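# Pack every drink into the canvas bag, upright

## Task

Get every drink resting on the bottom inside the canvas bag, with the bag upright and its sides raised. This must hold on its own with no help from the robot. Afterwards, open the grippers and pull the arms away.

## Robot and tools

Robot and frame. There are two arms, left_arm and right_arm, each with six revolute joints and a two-finger parallel gripper. All positions use one scene frame with its origin on the table top midway between the arms. +z is up, +x points out across the table, and left_arm sits on the +y side. The names left and right do not refer to image sides. Base of left_arm: (+0.045, +0.348, 0) m, quat_wxyz (+0.999, 0, 0, +0.045). Base of right_arm: (-0.011, -0.284, 0) m, quat_wxyz (+0.996, 0, 0, -0.092).

Joint order, always: waist (joint1), shoulder (joint2), elbow (joint3), wrist pitch (joint4), wrist yaw (joint5), wrist roll (joint6). Stated ranges in radians: waist -2.618 to 3.054, shoulder 0.000 to 3.142, elbow 0.000 to 3.142, wrist pitch -1.571 to 1.571, wrist yaw -1.571 to 1.571, wrist roll -2.094 to 2.094. A real end may differ by up to 0.036 rad.

The row. Every motion command uses a row of 14 plain numbers in [-1, 1] covering both arms even if only one moves: left_arm's six joints then its grip, then right_arm's six joints then its grip. Joint entries are scaled offsets, not angles: 1.0 equals 1.202 rad for the waist, 1.258 for the shoulder, 1.238 for the elbow, 2.073 for wrist pitch, and 2.022 for wrist yaw and wrist roll. The grip entry is absolute: +1 fully open, -1 closed.

execute_actions(actions). actions is a list of up to 15 actions. Each action is a list of up to 15 rows, each row run for one 1/30 s step. An action always lasts 15 steps, so a short action repeats its final row. Joint offsets in every row of an action count from the angles at the start of that action, not from the previous row; for the first action they count from the last reported angles. An empty list just returns the current state and images. If an action would drive a joint more than 0.036 rad beyond its range it is refused for both arms; if the first action is refused or anything is malformed, the whole call is rejected and nothing moves.

move(target, speed, blocking). target is one 14-number row as above; its joint offsets count from the Joint positions in the latest result that printed them. speed is in rad/s for the joint with the longest way to go, 0.01 to 2, default 0.5. All joints share one progress fraction, so the hand follows a curve; the path takes 0.5 to 10 s and is cut off after 10 s. It does not avoid obstacles or the other arm. Grip numbers are applied at the start. blocking=false returns after 0.5 s while motion continues; until a result shows the move ended, other rows and moves are refused, so call wait or stop. The result adds a move: line giving the ending (done, off_target, moving, held, fault), limits=held or limits=none, and each arm's joint farthest from target. Faster moves and targets pushed deeper past contact hit and press harder.

wait(seconds), 0 to 10: lets time pass with the last commands held; returns early if a running move ends. stop(): brakes a running move; fingers keep moving. zoom_image(camera, region): region is [x0, y0, x1, y1] in image pixels, top-left origin, at most 504 by 504. Cameras (896x504 each): cam_head_left, cam_head_right, cam_high, cam_low, cam_left_wrist, cam_right_wrist. read_manual(section) returns only licence texts. finished_scene(scene) ends the current scene, passing its number; it cannot be undone.

Reading results. The state line gives each gripper's end_effector_position (metres) and end_effector_quat_wxyz in the scene frame; this point lies between the finger pads about 1 cm behind the tips and can be a little off at long reach. Fingers point along the gripper's +z and close along its y. Joint positions lists angles in radians plus the opening in metres (0.093 open to 0.000 closed); Joint velocities gives rates. Joint targets shows what joints are currently driven toward. grip_measured is the finger motor position on the +1 to -1 scale: pads meet near -0.94, and each millimetre of object width adds about 0.0208; it can be off by up to 0.02 per gripper. Fingers stop at an object while the motor keeps going, so the reading barely reveals contact; commanding further below the object's width squeezes harder, up to roughly 50 to 62 N per pad. To keep a hold, keep resending the same closing number. Other lines: joint sent to its limit; joint command not followed (a clearance check altered targets); FAULT; MOTOR HOT (from 75 °C) and OVER-TEMPERATURE FAULT (90 °C pauses that arm for 10 s; at 100 °C the arm goes limp and drops).

Motion limits. Each step the joint target stays within a lead of the measured angle: 0.202 rad waist, 0.258 shoulder, 0.238 elbow, 0.573 wrist pitch, 0.522 wrist yaw and roll, and targets are scaled back if the hand would jump over 70 mm. Large moves therefore need several actions; unfinished motion should be re-commanded. Friction can leave a joint up to 0.031 rad short, and tiny commands may not register.

Cautions. Never let a rigid object leave the table. Keep the arms from striking or pressing on each other. Avoid drops, slips, slams and heavy pushing. Holding loads heats motors, even while idle, so do not grip longer than needed. Occasional disturbances may tug a held item or shove a loose one. At the end the drinks must stay in the upright bag with nothing holding them; release and retract before finishing.

Each tool is called by a JSON object that holds its "method" and its "body", one argument or row to a line.

## Session

I'll start by looking at the current state of the scene.

{"method": "execute_actions", "body": {
  "actions": []
}}

Scene clock: 0.00 s.
left_arm: end_effector_position=(+0.4806, +0.0961, +0.2732) grip_measured=+0.987 end_effector_quat_wxyz=(+0.345, +0.131, +0.929, -0.036) | right_arm: end_effector_position=(+0.3722, -0.2606, +0.3447) grip_measured=+1.000 end_effector_quat_wxyz=(+0.257, +0.508, +0.778, +0.266)
Joint names: [waist, shoulder, elbow, wrist pitch, wrist yaw, wrist roll]
Joint positions: left_arm=[-0.691  1.971  2.148 -1.072 -0.229 -0.239  0.093] | right_arm=[ 0.176  1.544  1.911 -1.194 -0.159  1.211  0.093]
Joint velocities: left_arm=[ 0.012  0.002  0.002 -0.051 -0.007 -0.051  0.   ] | right_arm=[ 0.002 -0.022  0.012 -0.007 -0.007 -0.066  0.   ]
Joint targets: left_arm=[-0.691 1.971 2.148 -1.072 -0.229 -0.239] | right_arm=[0.176 1.544 1.911 -1.194 -0.159 1.211]

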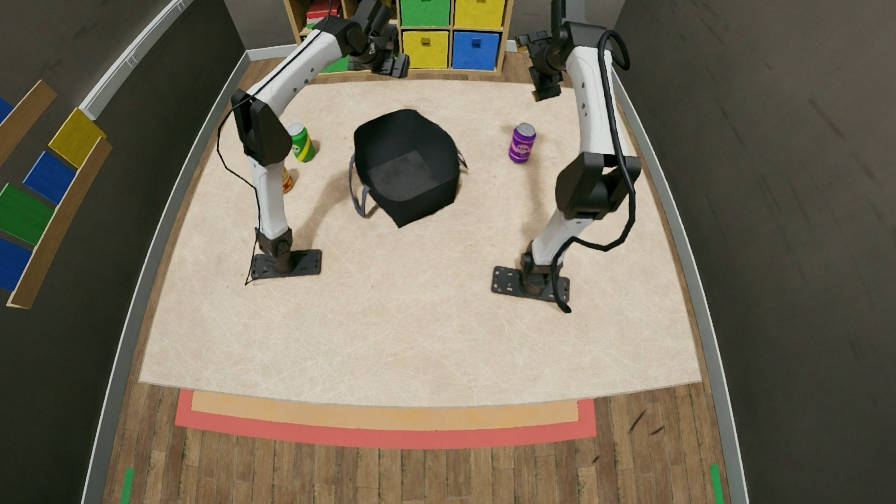

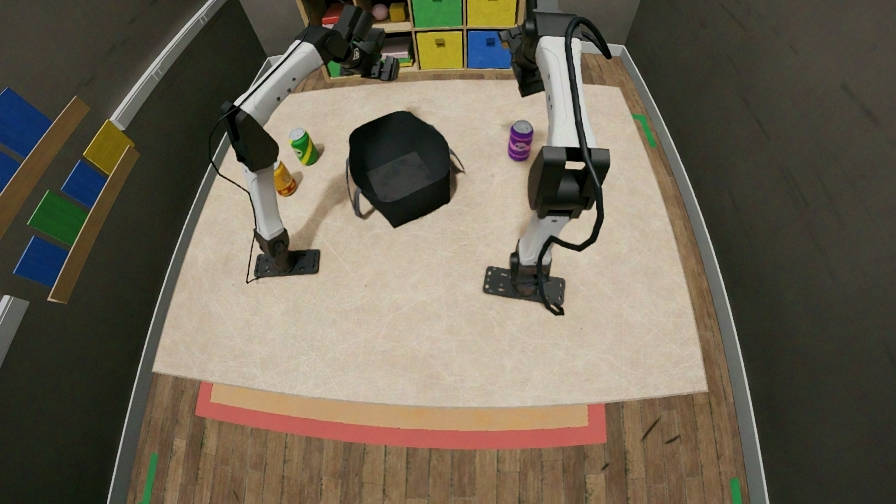

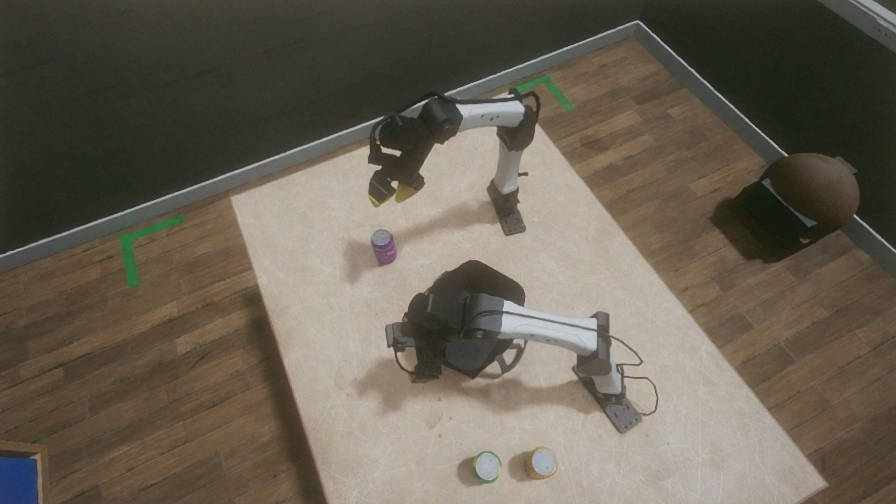

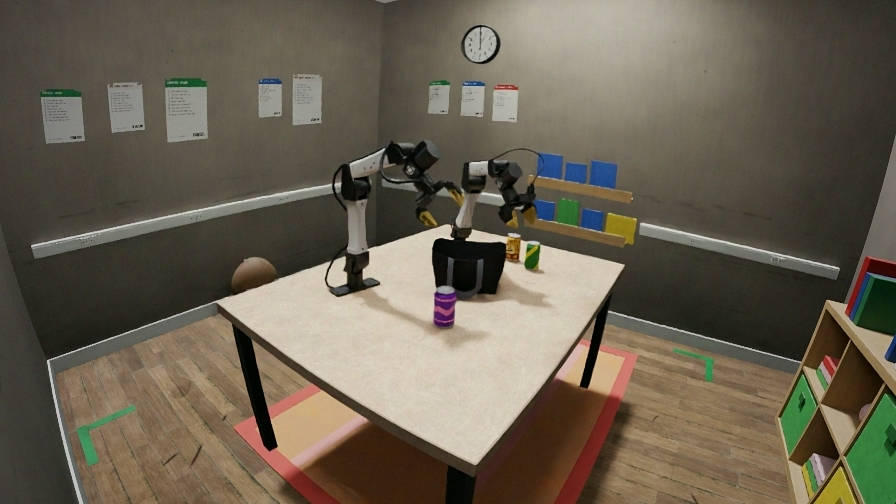

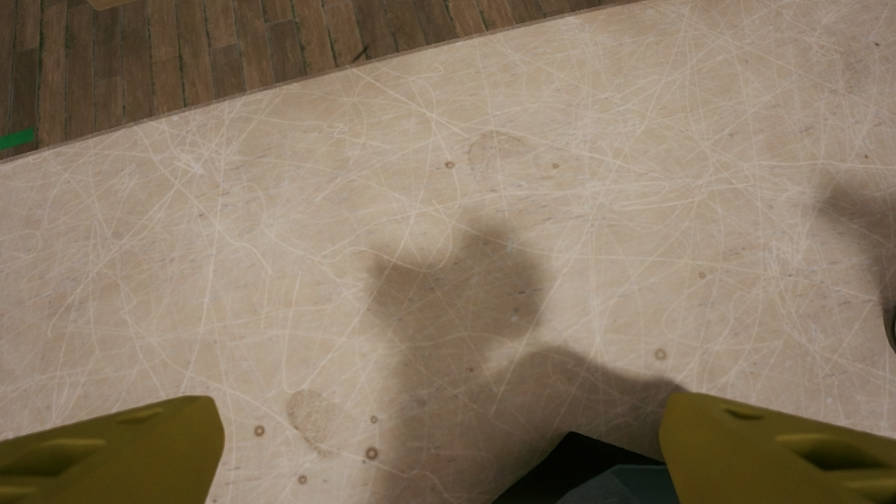

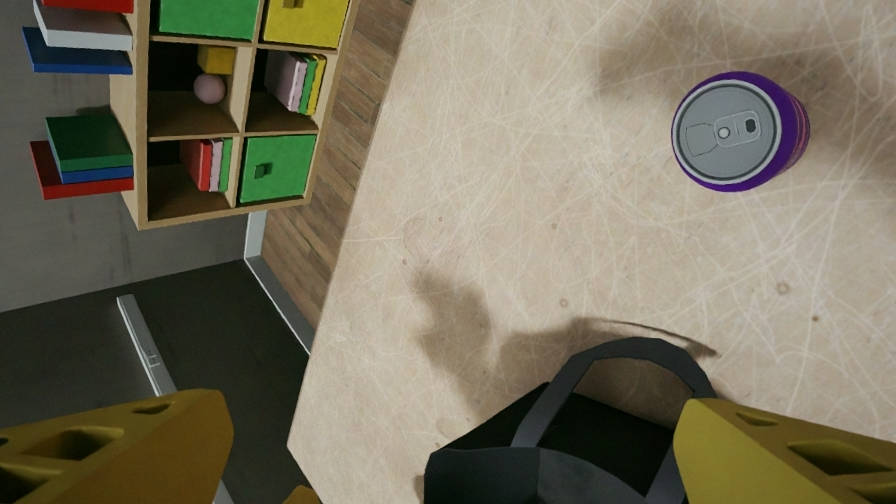

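{"method": "zoom_image", "body": {
  "camera": "cam_head_left",
  "region": [230, 80, 600, 320]
}}

{"method": "zoom_image", "body": {
  "camera": "cam_high",
  "region": [330, 180, 700, 504]
}}

{"method": "zoom_image", "body": {
  "camera": "cam_low",
  "region": [320, 130, 620, 340]
}}

Region (230, 80, 600, 320) of cam_head_left's 896x504 image, scaled by 1.362, with more detail than that image has; it fills the top 327 rows of this view, and the rest is white.

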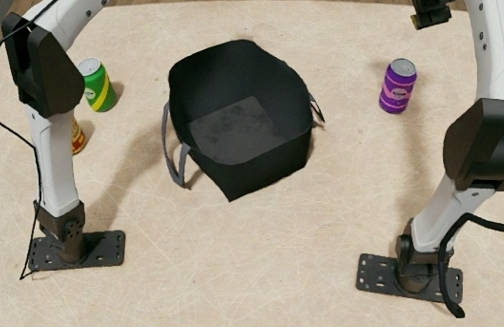

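Region (330, 180, 700, 504) of cam_high's 896x504 image, scaled by 1.362, with more detail than that image has; it fills the top 441 rows of this view, and the rest is white.

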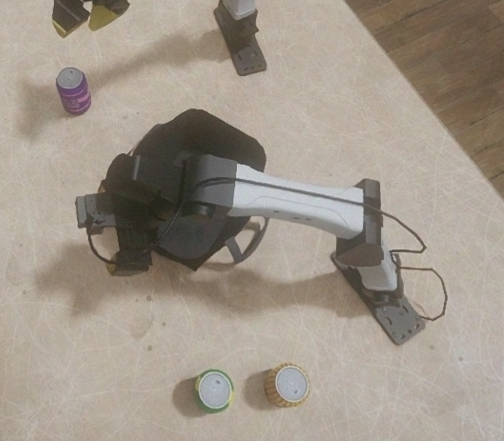

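Region (320, 130, 620, 340) of cam_low's 896x504 image, scaled by 1.680, with more detail than that image has; it fills the top 353 rows of this view, and the rest is white.

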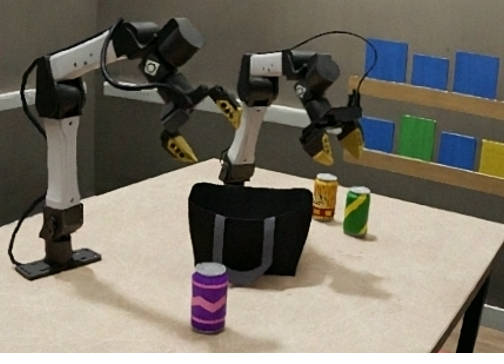

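{"method": "zoom_image", "body": {
  "camera": "cam_head_left",
  "region": [230, 220, 350, 300]
}}

{"method": "zoom_image", "body": {
  "camera": "cam_head_left",
  "region": [470, 240, 590, 320]
}}

{"method": "zoom_image", "body": {
  "camera": "cam_head_left",
  "region": [330, 95, 490, 235]
}}

{"method": "zoom_image", "body": {
  "camera": "cam_head_right",
  "region": [250, 110, 370, 210]
}}

Region (230, 220, 350, 300) of cam_head_left's 896x504 image, scaled by 4.200, with more detail than that image has.

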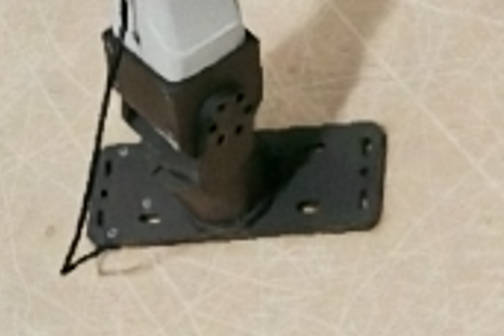

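Region (470, 240, 590, 320) of cam_head_left's 896x504 image, scaled by 4.200, with more detail than that image has.

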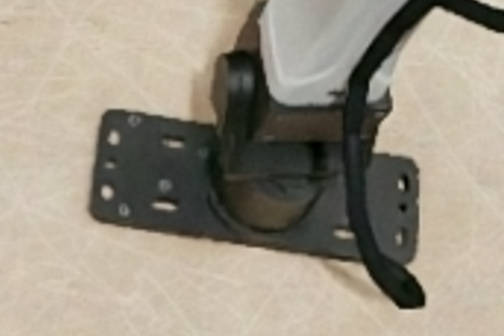

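Region (330, 95, 490, 235) of cam_head_left's 896x504 image, scaled by 3.150, with more detail than that image has; it fills the top 441 rows of this view, and the rest is white.

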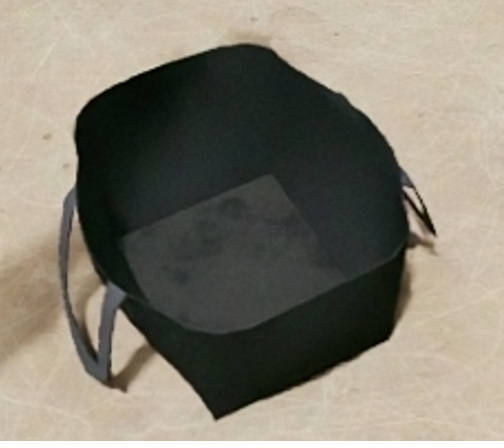

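Region (250, 110, 370, 210) of cam_head_right's 896x504 image, scaled by 4.200, with more detail than that image has.

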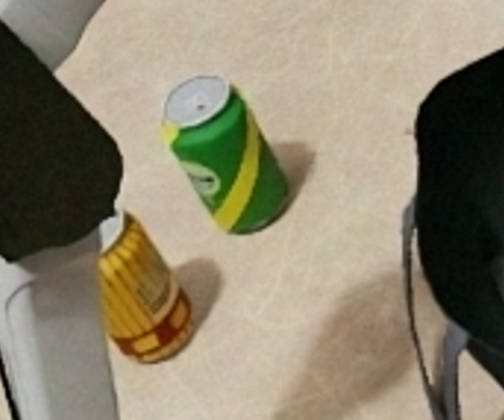

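{"method": "zoom_image", "body": {
  "camera": "cam_head_left",
  "region": [110, 340, 190, 420]
}}

{"method": "zoom_image", "body": {
  "camera": "cam_head_left",
  "region": [660, 340, 740, 420]
}}

{"method": "zoom_image", "body": {
  "camera": "cam_head_left",
  "region": [210, 50, 290, 130]
}}

{"method": "zoom_image", "body": {
  "camera": "cam_head_left",
  "region": [580, 50, 660, 130]
}}

Region (110, 340, 190, 420) of cam_head_left's 896x504 image, scaled by 6.300, with more detail than that image has.

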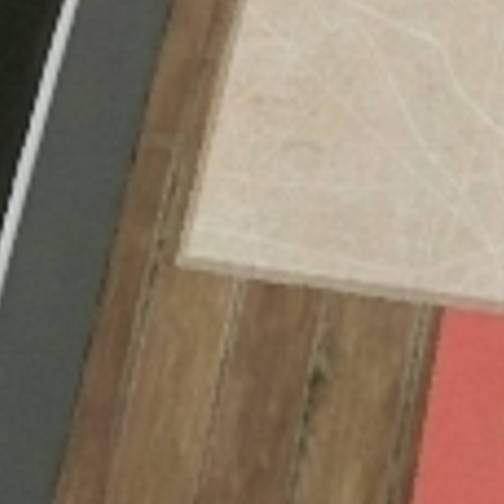

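Region (660, 340, 740, 420) of cam_head_left's 896x504 image, scaled by 6.300, with more detail than that image has.

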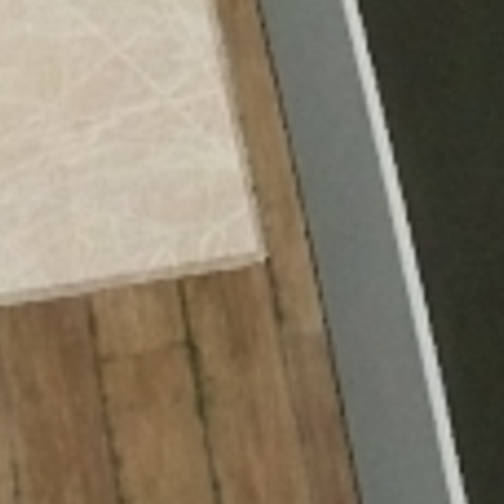

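Region (210, 50, 290, 130) of cam_head_left's 896x504 image, scaled by 6.300, with more detail than that image has.

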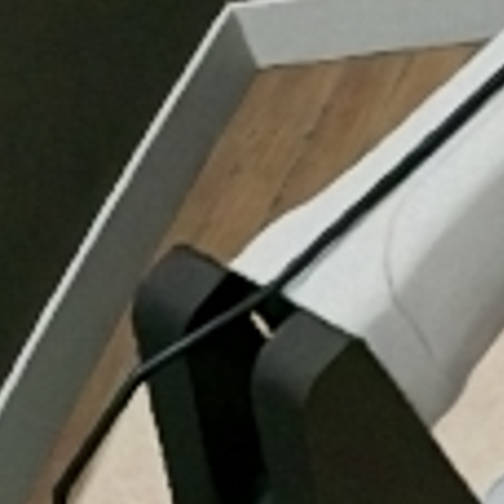

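Region (580, 50, 660, 130) of cam_head_left's 896x504 image, scaled by 6.300, with more detail than that image has.

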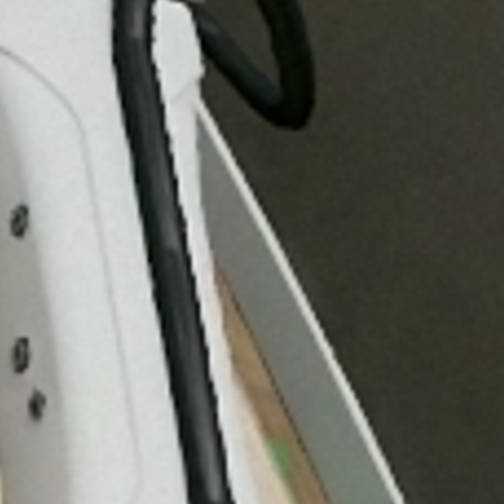

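{"method": "zoom_image", "body": {
  "camera": "cam_head_left",
  "region": [290, 50, 450, 110]
}}

{"method": "zoom_image", "body": {
  "camera": "cam_head_left",
  "region": [440, 50, 600, 180]
}}

{"method": "zoom_image", "body": {
  "camera": "cam_head_left",
  "region": [250, 110, 350, 210]
}}

Region (290, 50, 450, 110) of cam_head_left's 896x504 image, scaled by 3.150, with more detail than that image has; it fills the top 189 rows of this view, and the rest is white.

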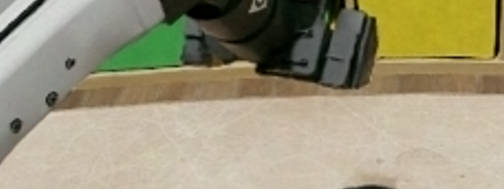

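Region (440, 50, 600, 180) of cam_head_left's 896x504 image, scaled by 3.150, with more detail than that image has; it fills the top 410 rows of this view, and the rest is white.

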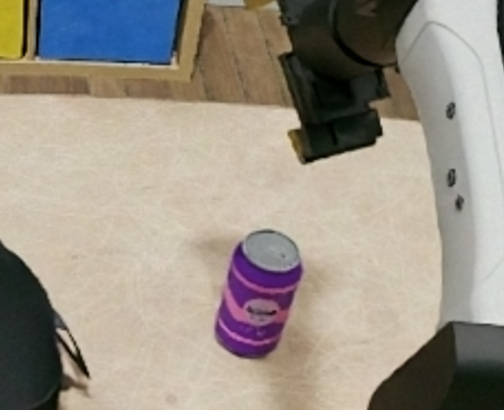

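Region (250, 110, 350, 210) of cam_head_left's 896x504 image, scaled by 5.040, with more detail than that image has.

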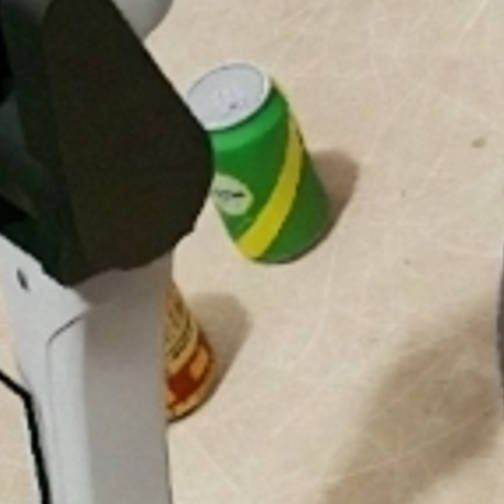

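{"method": "move", "body": {
  "target": [0.5376, -0.0346, -0.2078, -0.1887, 0.1133, 0.1182, 1, -0.0431, 0.4084, 0.1313, -0.1311, 0.0786, -0.5989, 1],
  "speed": 1.0
}}

Scene clock: 122.17 s.
left_arm: end_effector_position=(+0.4299, +0.3676, +0.1700) grip_measured=+0.987 end_effector_quat_wxyz=(+0.046, -0.026, +0.999, +0.007) | right_arm: end_effector_position=(+0.4054, -0.3050, +0.1713) grip_measured=+1.000 end_effector_quat_wxyz=(+0.068, +0.032, +0.997, +0.002)
Joint names: [waist, shoulder, elbow, wrist pitch, wrist yaw, wrist roll]
Joint positions: left_arm=[-0.045  1.945  1.914 -1.447 -0.011 -0.006  0.093] | right_arm=[ 0.131  2.04   2.051 -1.445 -0.007  0.011  0.093]
Joint velocities: left_arm=[ 0.012  0.012 -0.002  0.022  0.037 -0.022  0.   ] | right_arm=[ 0.002  0.017 -0.007 -0.022  0.007 -0.037  0.   ]
Joint targets: left_arm=[-0.045 1.927 1.890 -1.463 0.000 -0.001] | right_arm=[0.125 2.057 2.074 -1.466 0.000 -0.001]
move: off_target (left_arm, right_arm); limits=none; left_arm: farthest joint: the elbow, 0.023 radians from its target (0.257 radians at the start); right_arm: farthest joint: the elbow, 0.023 radians from its target (0.162 radians at the start)

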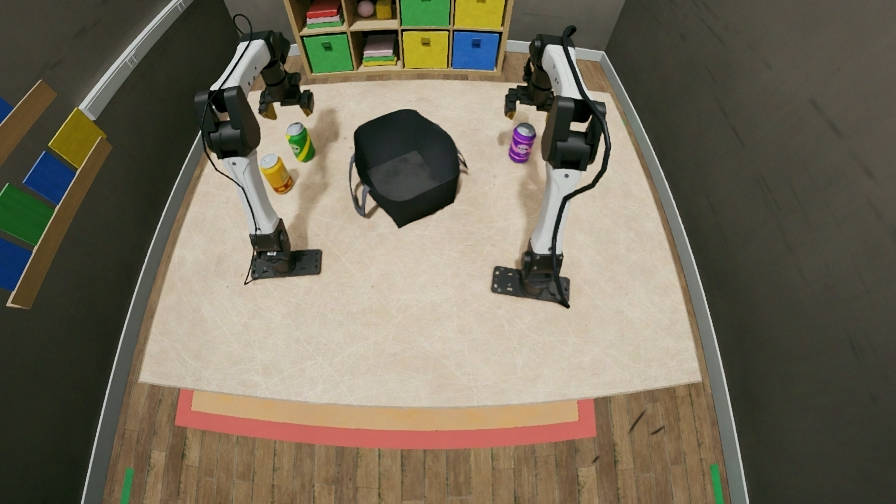

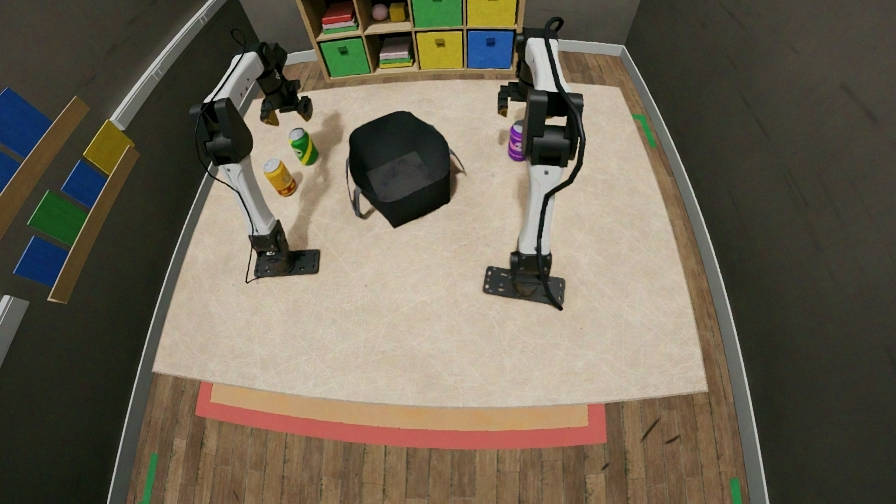

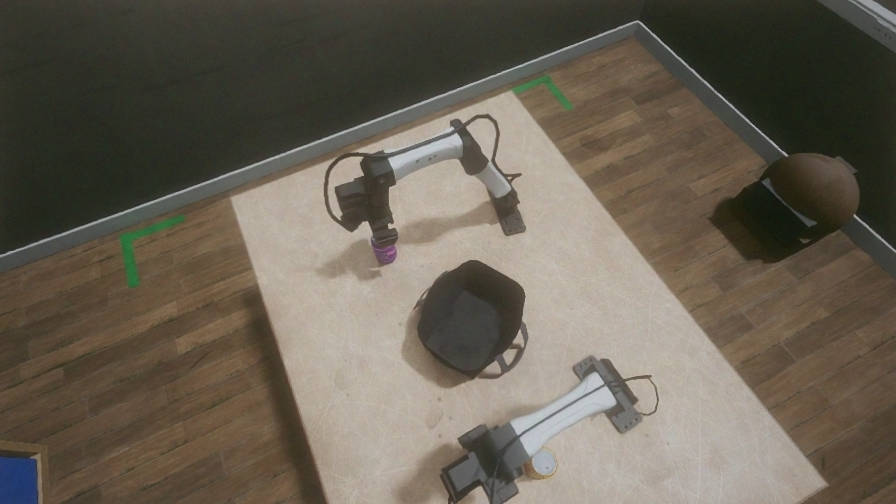

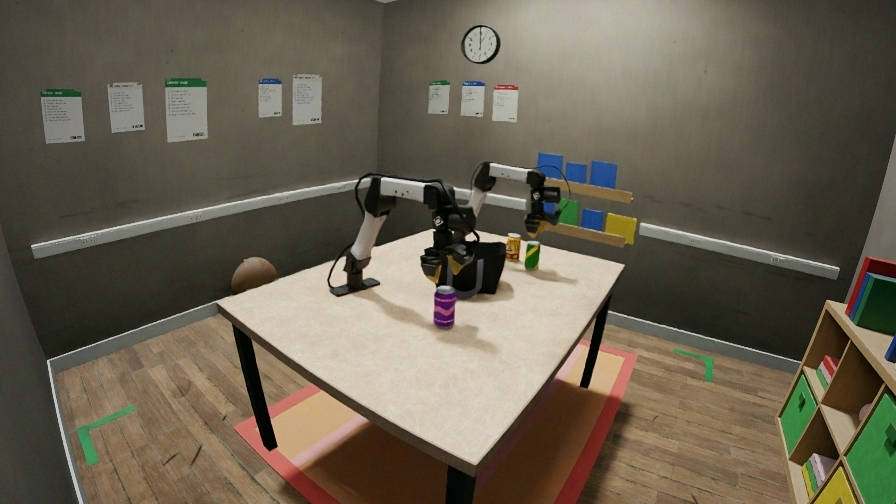

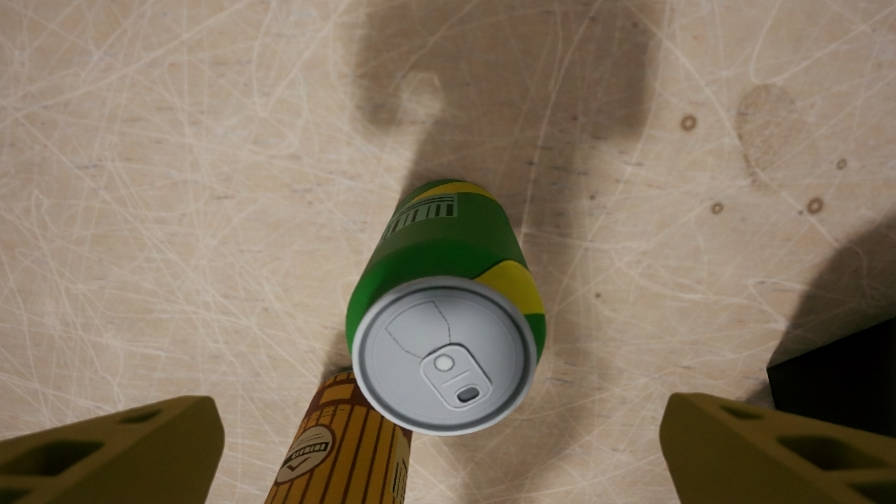

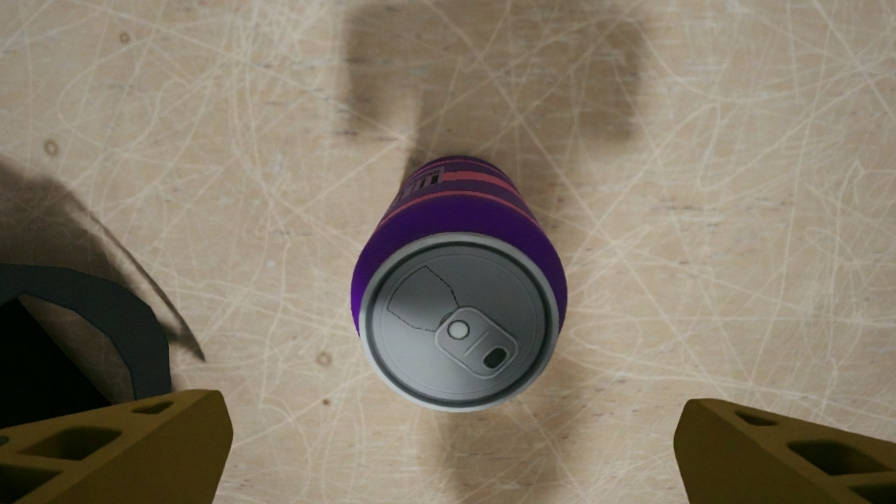

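{"method": "move", "body": {
  "target": [0, 0.0469, -0.2173, 0.1023, 0.005, 0, 1, 0, 0.1296, -0.0800, 0.0507, 0.003, 0, 1],
  "speed": 0.45
}}

Scene clock: 212.70 s.
left_arm: end_effector_position=(+0.4217, +0.3672, +0.0889) grip_measured=+0.987 end_effector_quat_wxyz=(-0.005, -0.025, +1.000, +0.006) | right_arm: end_effector_position=(+0.4155, -0.3055, +0.0934) grip_measured=+1.000 end_effector_quat_wxyz=(+0.004, +0.032, +0.999, +0.003)
Joint names: [waist, shoulder, elbow, wrist pitch, wrist yaw, wrist roll]
Joint positions: left_arm=[-0.045  1.995  1.664 -1.249 -0.011 -0.006  0.093] | right_arm=[ 0.131  2.188  1.975 -1.35  -0.007  0.011  0.093]
Joint velocities: left_arm=[ 0.017  0.012  0.002  0.007 -0.051  0.007 -0.   ] | right_arm=[-0.012 -0.022 -0.007  0.066  0.007 -0.007  0.   ]
Joint targets: left_arm=[-0.045 2.005 1.645 -1.235 -0.001 -0.006] | right_arm=[0.131 2.203 1.952 -1.341 -0.001 0.011]
move: off_target (right_arm); limits=none; left_arm: farthest joint: the elbow, 0.019 radians from its target (0.269 radians at the start); right_arm: farthest joint: the elbow, 0.023 radians from its target (0.099 radians at the start)

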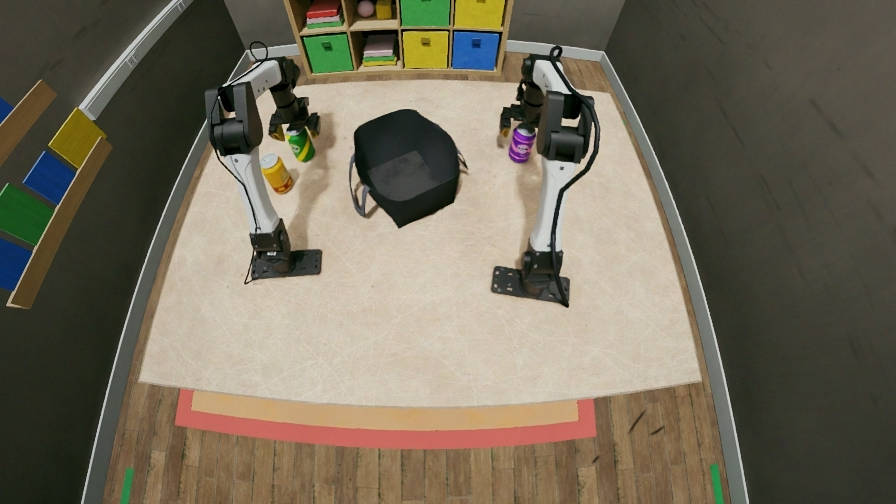

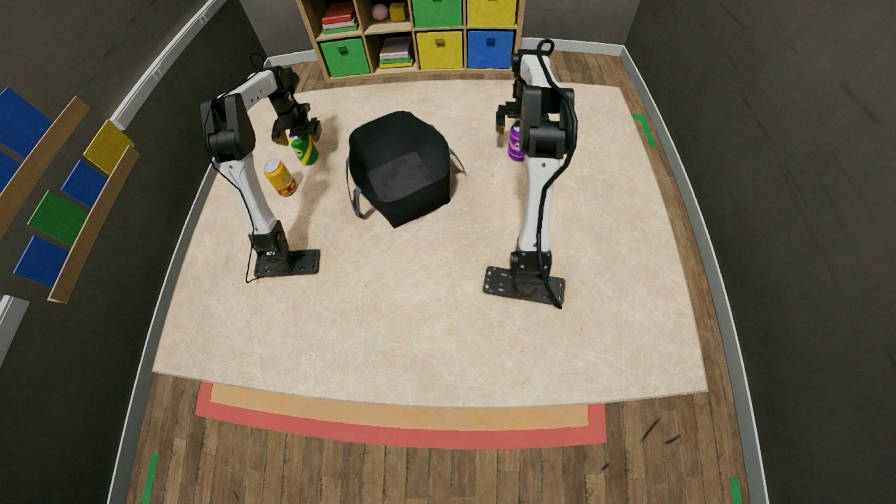

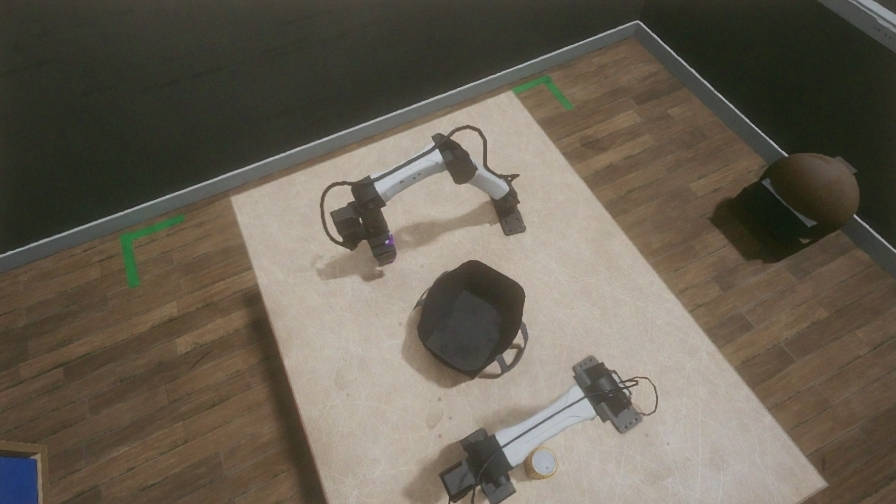

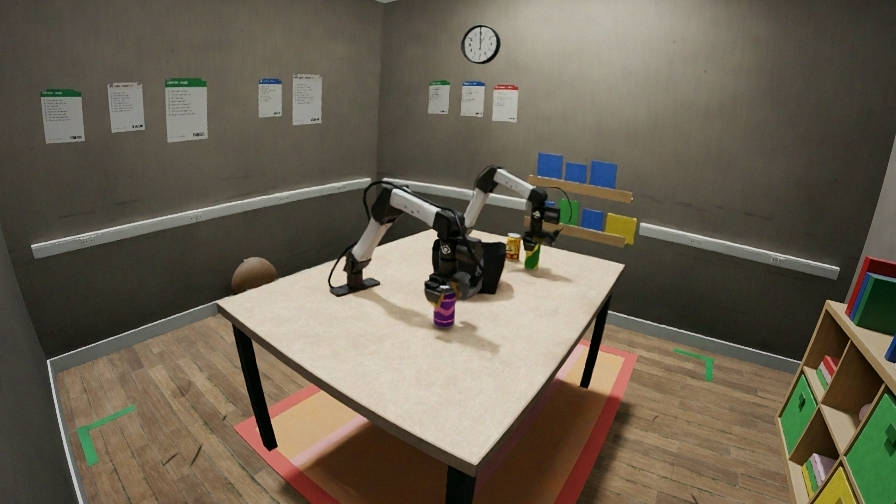

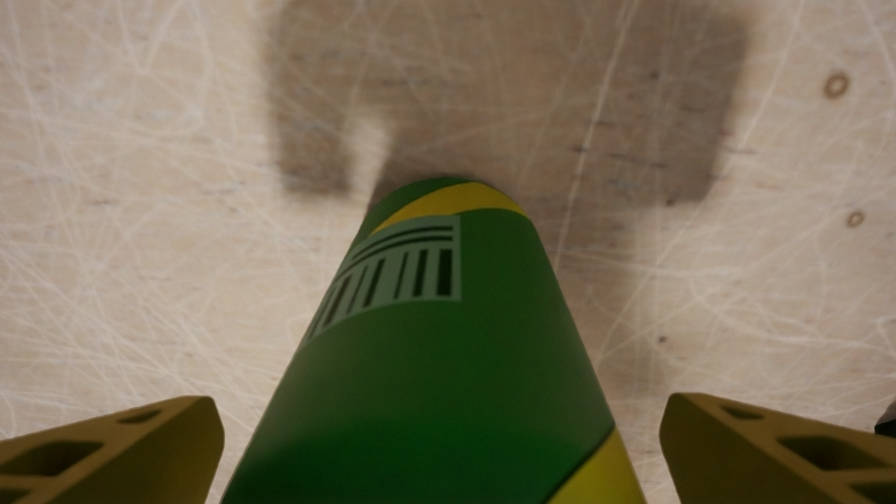

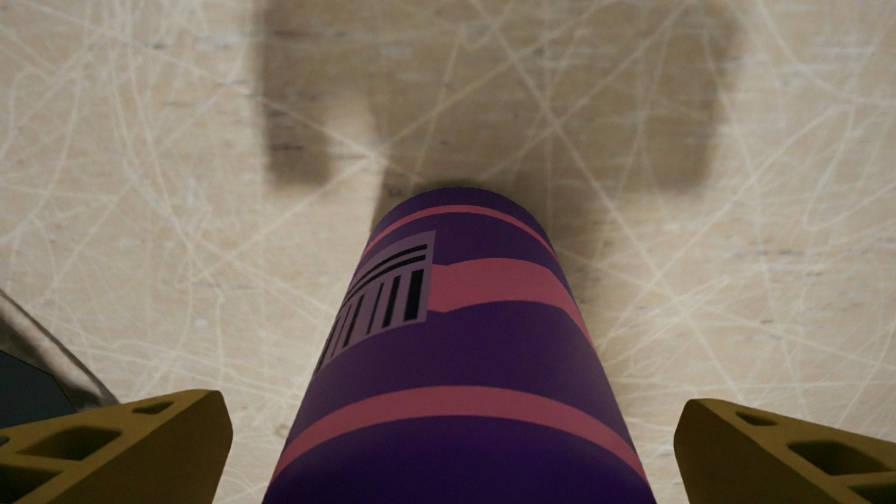

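{"method": "execute_actions", "body": {
  "actions": [
    [[0,0,0,0,0,0,0.9,0,0,0,-0.005,0,0,0.95],[0,0,0,0,0,0,0.82,0,0,0,-0.010,0,0,0.88],[0,0,0,0,0,0,0.74,0,0,0,-0.014,0,0,0.8],[0,0,0,0,0,0,0.67,0,0,0,-0.017,0,0,0.73],[0,0,0,0,0,0,0.61,0,0,0,-0.018,0,0,0.66],[0,0,0,0,0,0,0.56,0,0,0,-0.018,0,0,0.6],[0,0,0,0,0,0,0.52,0,0,0,-0.018,0,0,0.55],[0,0,0,0,0,0,0.48,0,0,0,-0.018,0,0,0.5],[0,0,0,0,0,0,0.44,0,0,0,-0.018,0,0,0.46],[0,0,0,0,0,0,0.40,0,0,0,-0.018,0,0,0.42],[0,0,0,0,0,0,0.36,0,0,0,-0.018,0,0,0.38],[0,0,0,0,0,0,0.32,0,0,0,-0.018,0,0,0.34],[0,0,0,0,0,0,0.28,0,0,0,-0.018,0,0,0.30],[0,0,0,0,0,0,0.25,0,0,0,-0.018,0,0,0.26],[0,0,0,0,0,0,0.22,0,0,0,-0.018,0,0,0.22]]
  ]
}}

{"method": "zoom_image", "body": {
  "camera": "cam_high",
  "region": [400, 245, 550, 395]
}}

Scene clock: 260.23 s.
left_arm: end_effector_position=(+0.4217, +0.3673, +0.0889) grip_measured=+0.262 end_effector_quat_wxyz=(-0.005, -0.025, +1.000, +0.006) | right_arm: end_effector_position=(+0.4118, -0.3059, +0.0934) grip_measured=+0.281 end_effector_quat_wxyz=(-0.004, +0.032, +0.999, +0.002)
Joint names: [waist, shoulder, elbow, wrist pitch, wrist yaw, wrist roll]
Joint positions: left_arm=[-0.045  1.995  1.664 -1.249 -0.012 -0.006  0.058] | right_arm=[ 0.131  2.188  1.975 -1.365 -0.003  0.011  0.059]
Joint velocities: left_arm=[-0.017  0.002 -0.007  0.022  0.051  0.022 -0.019] | right_arm=[-0.022  0.007 -0.002  0.022  0.066 -0.051 -0.005]
Joint targets: left_arm=[-0.045 1.995 1.664 -1.250 -0.011 -0.006] | right_arm=[0.131 2.188 1.975 -1.387 -0.007 0.011]

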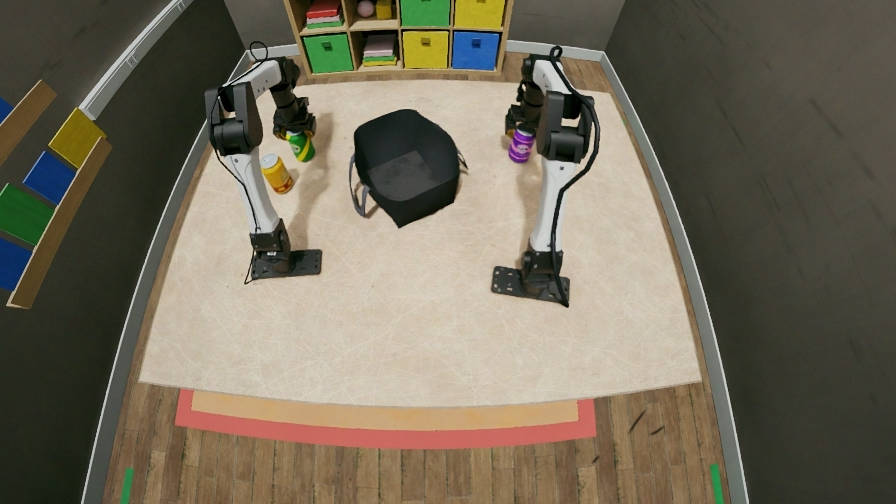

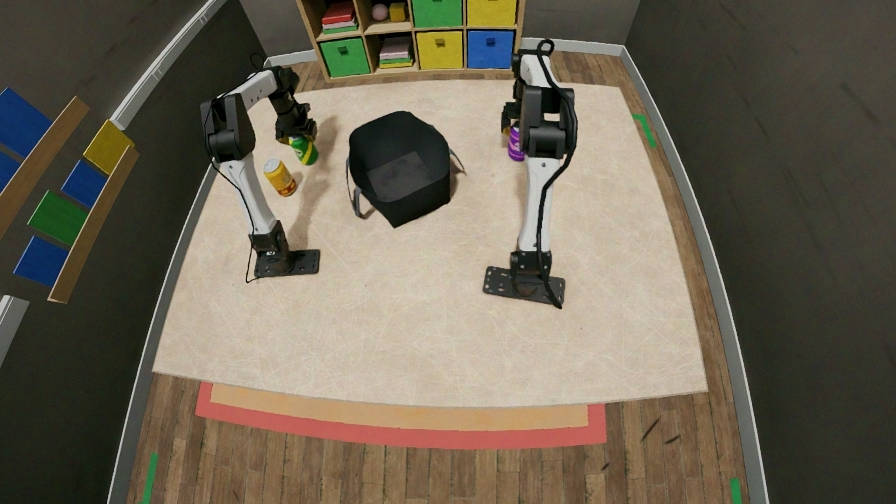

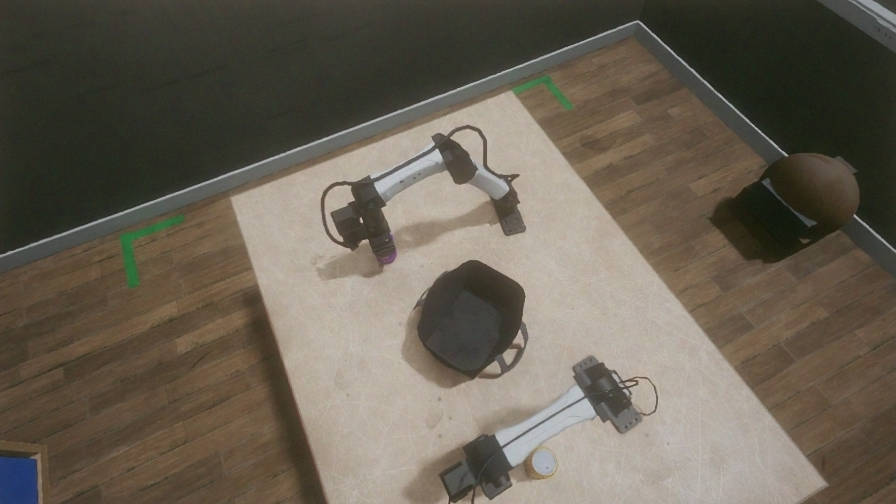

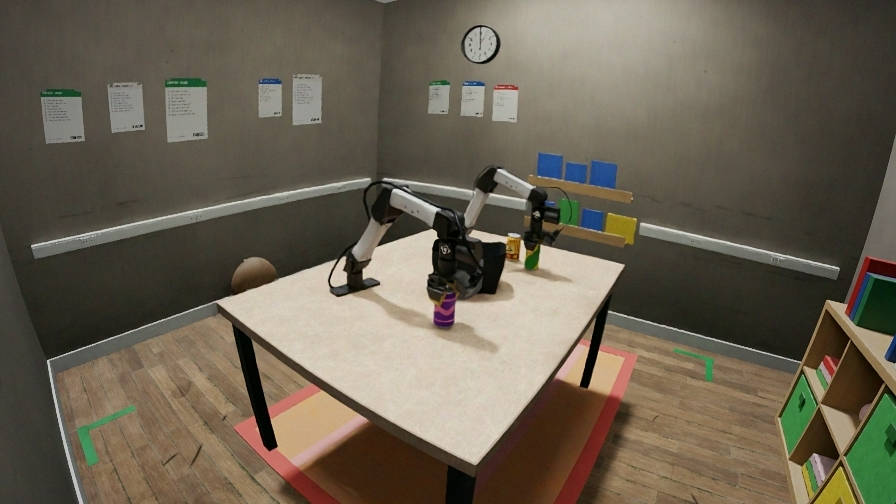

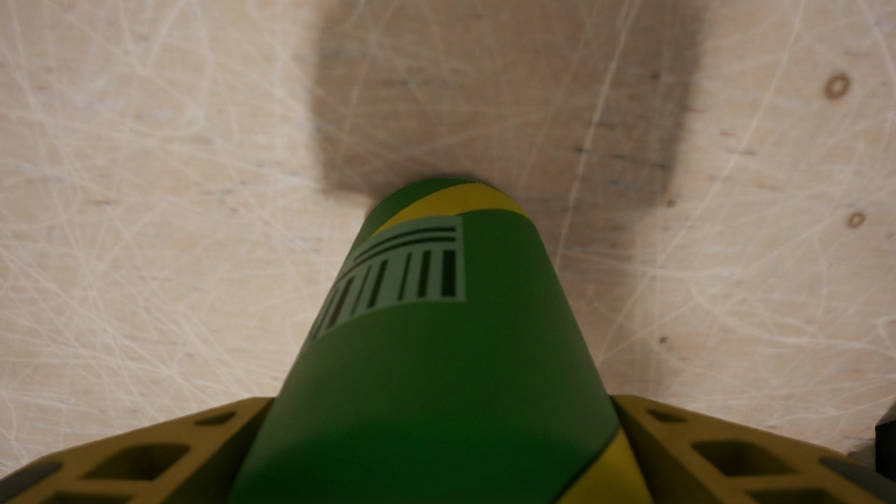

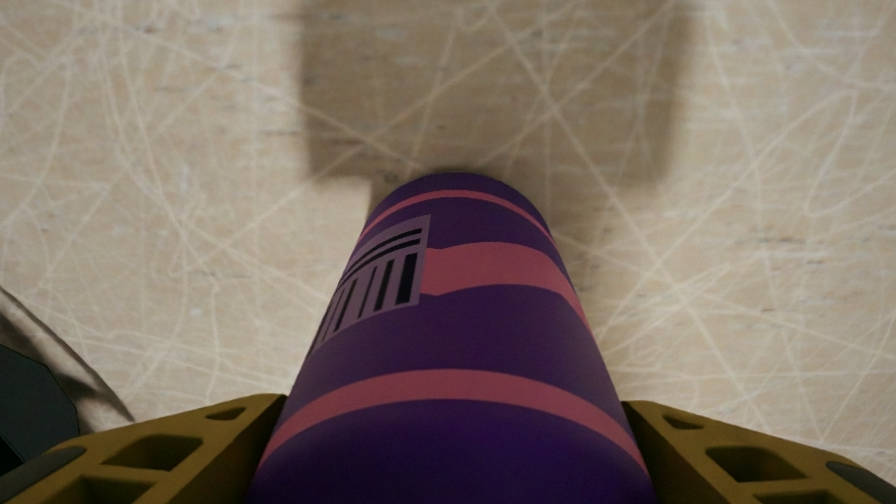

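Region (400, 245, 550, 395) of cam_high's 896x504 image, scaled by 3.360, with more detail than that image has.

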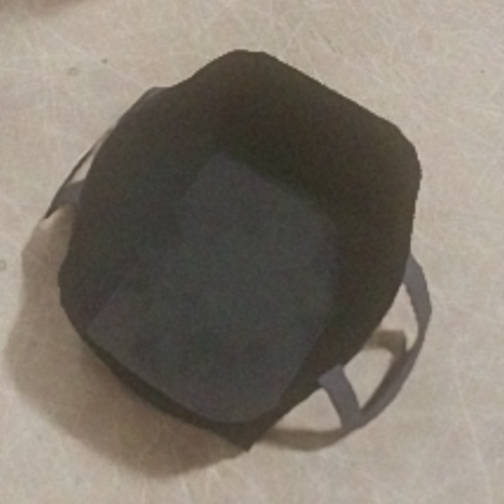

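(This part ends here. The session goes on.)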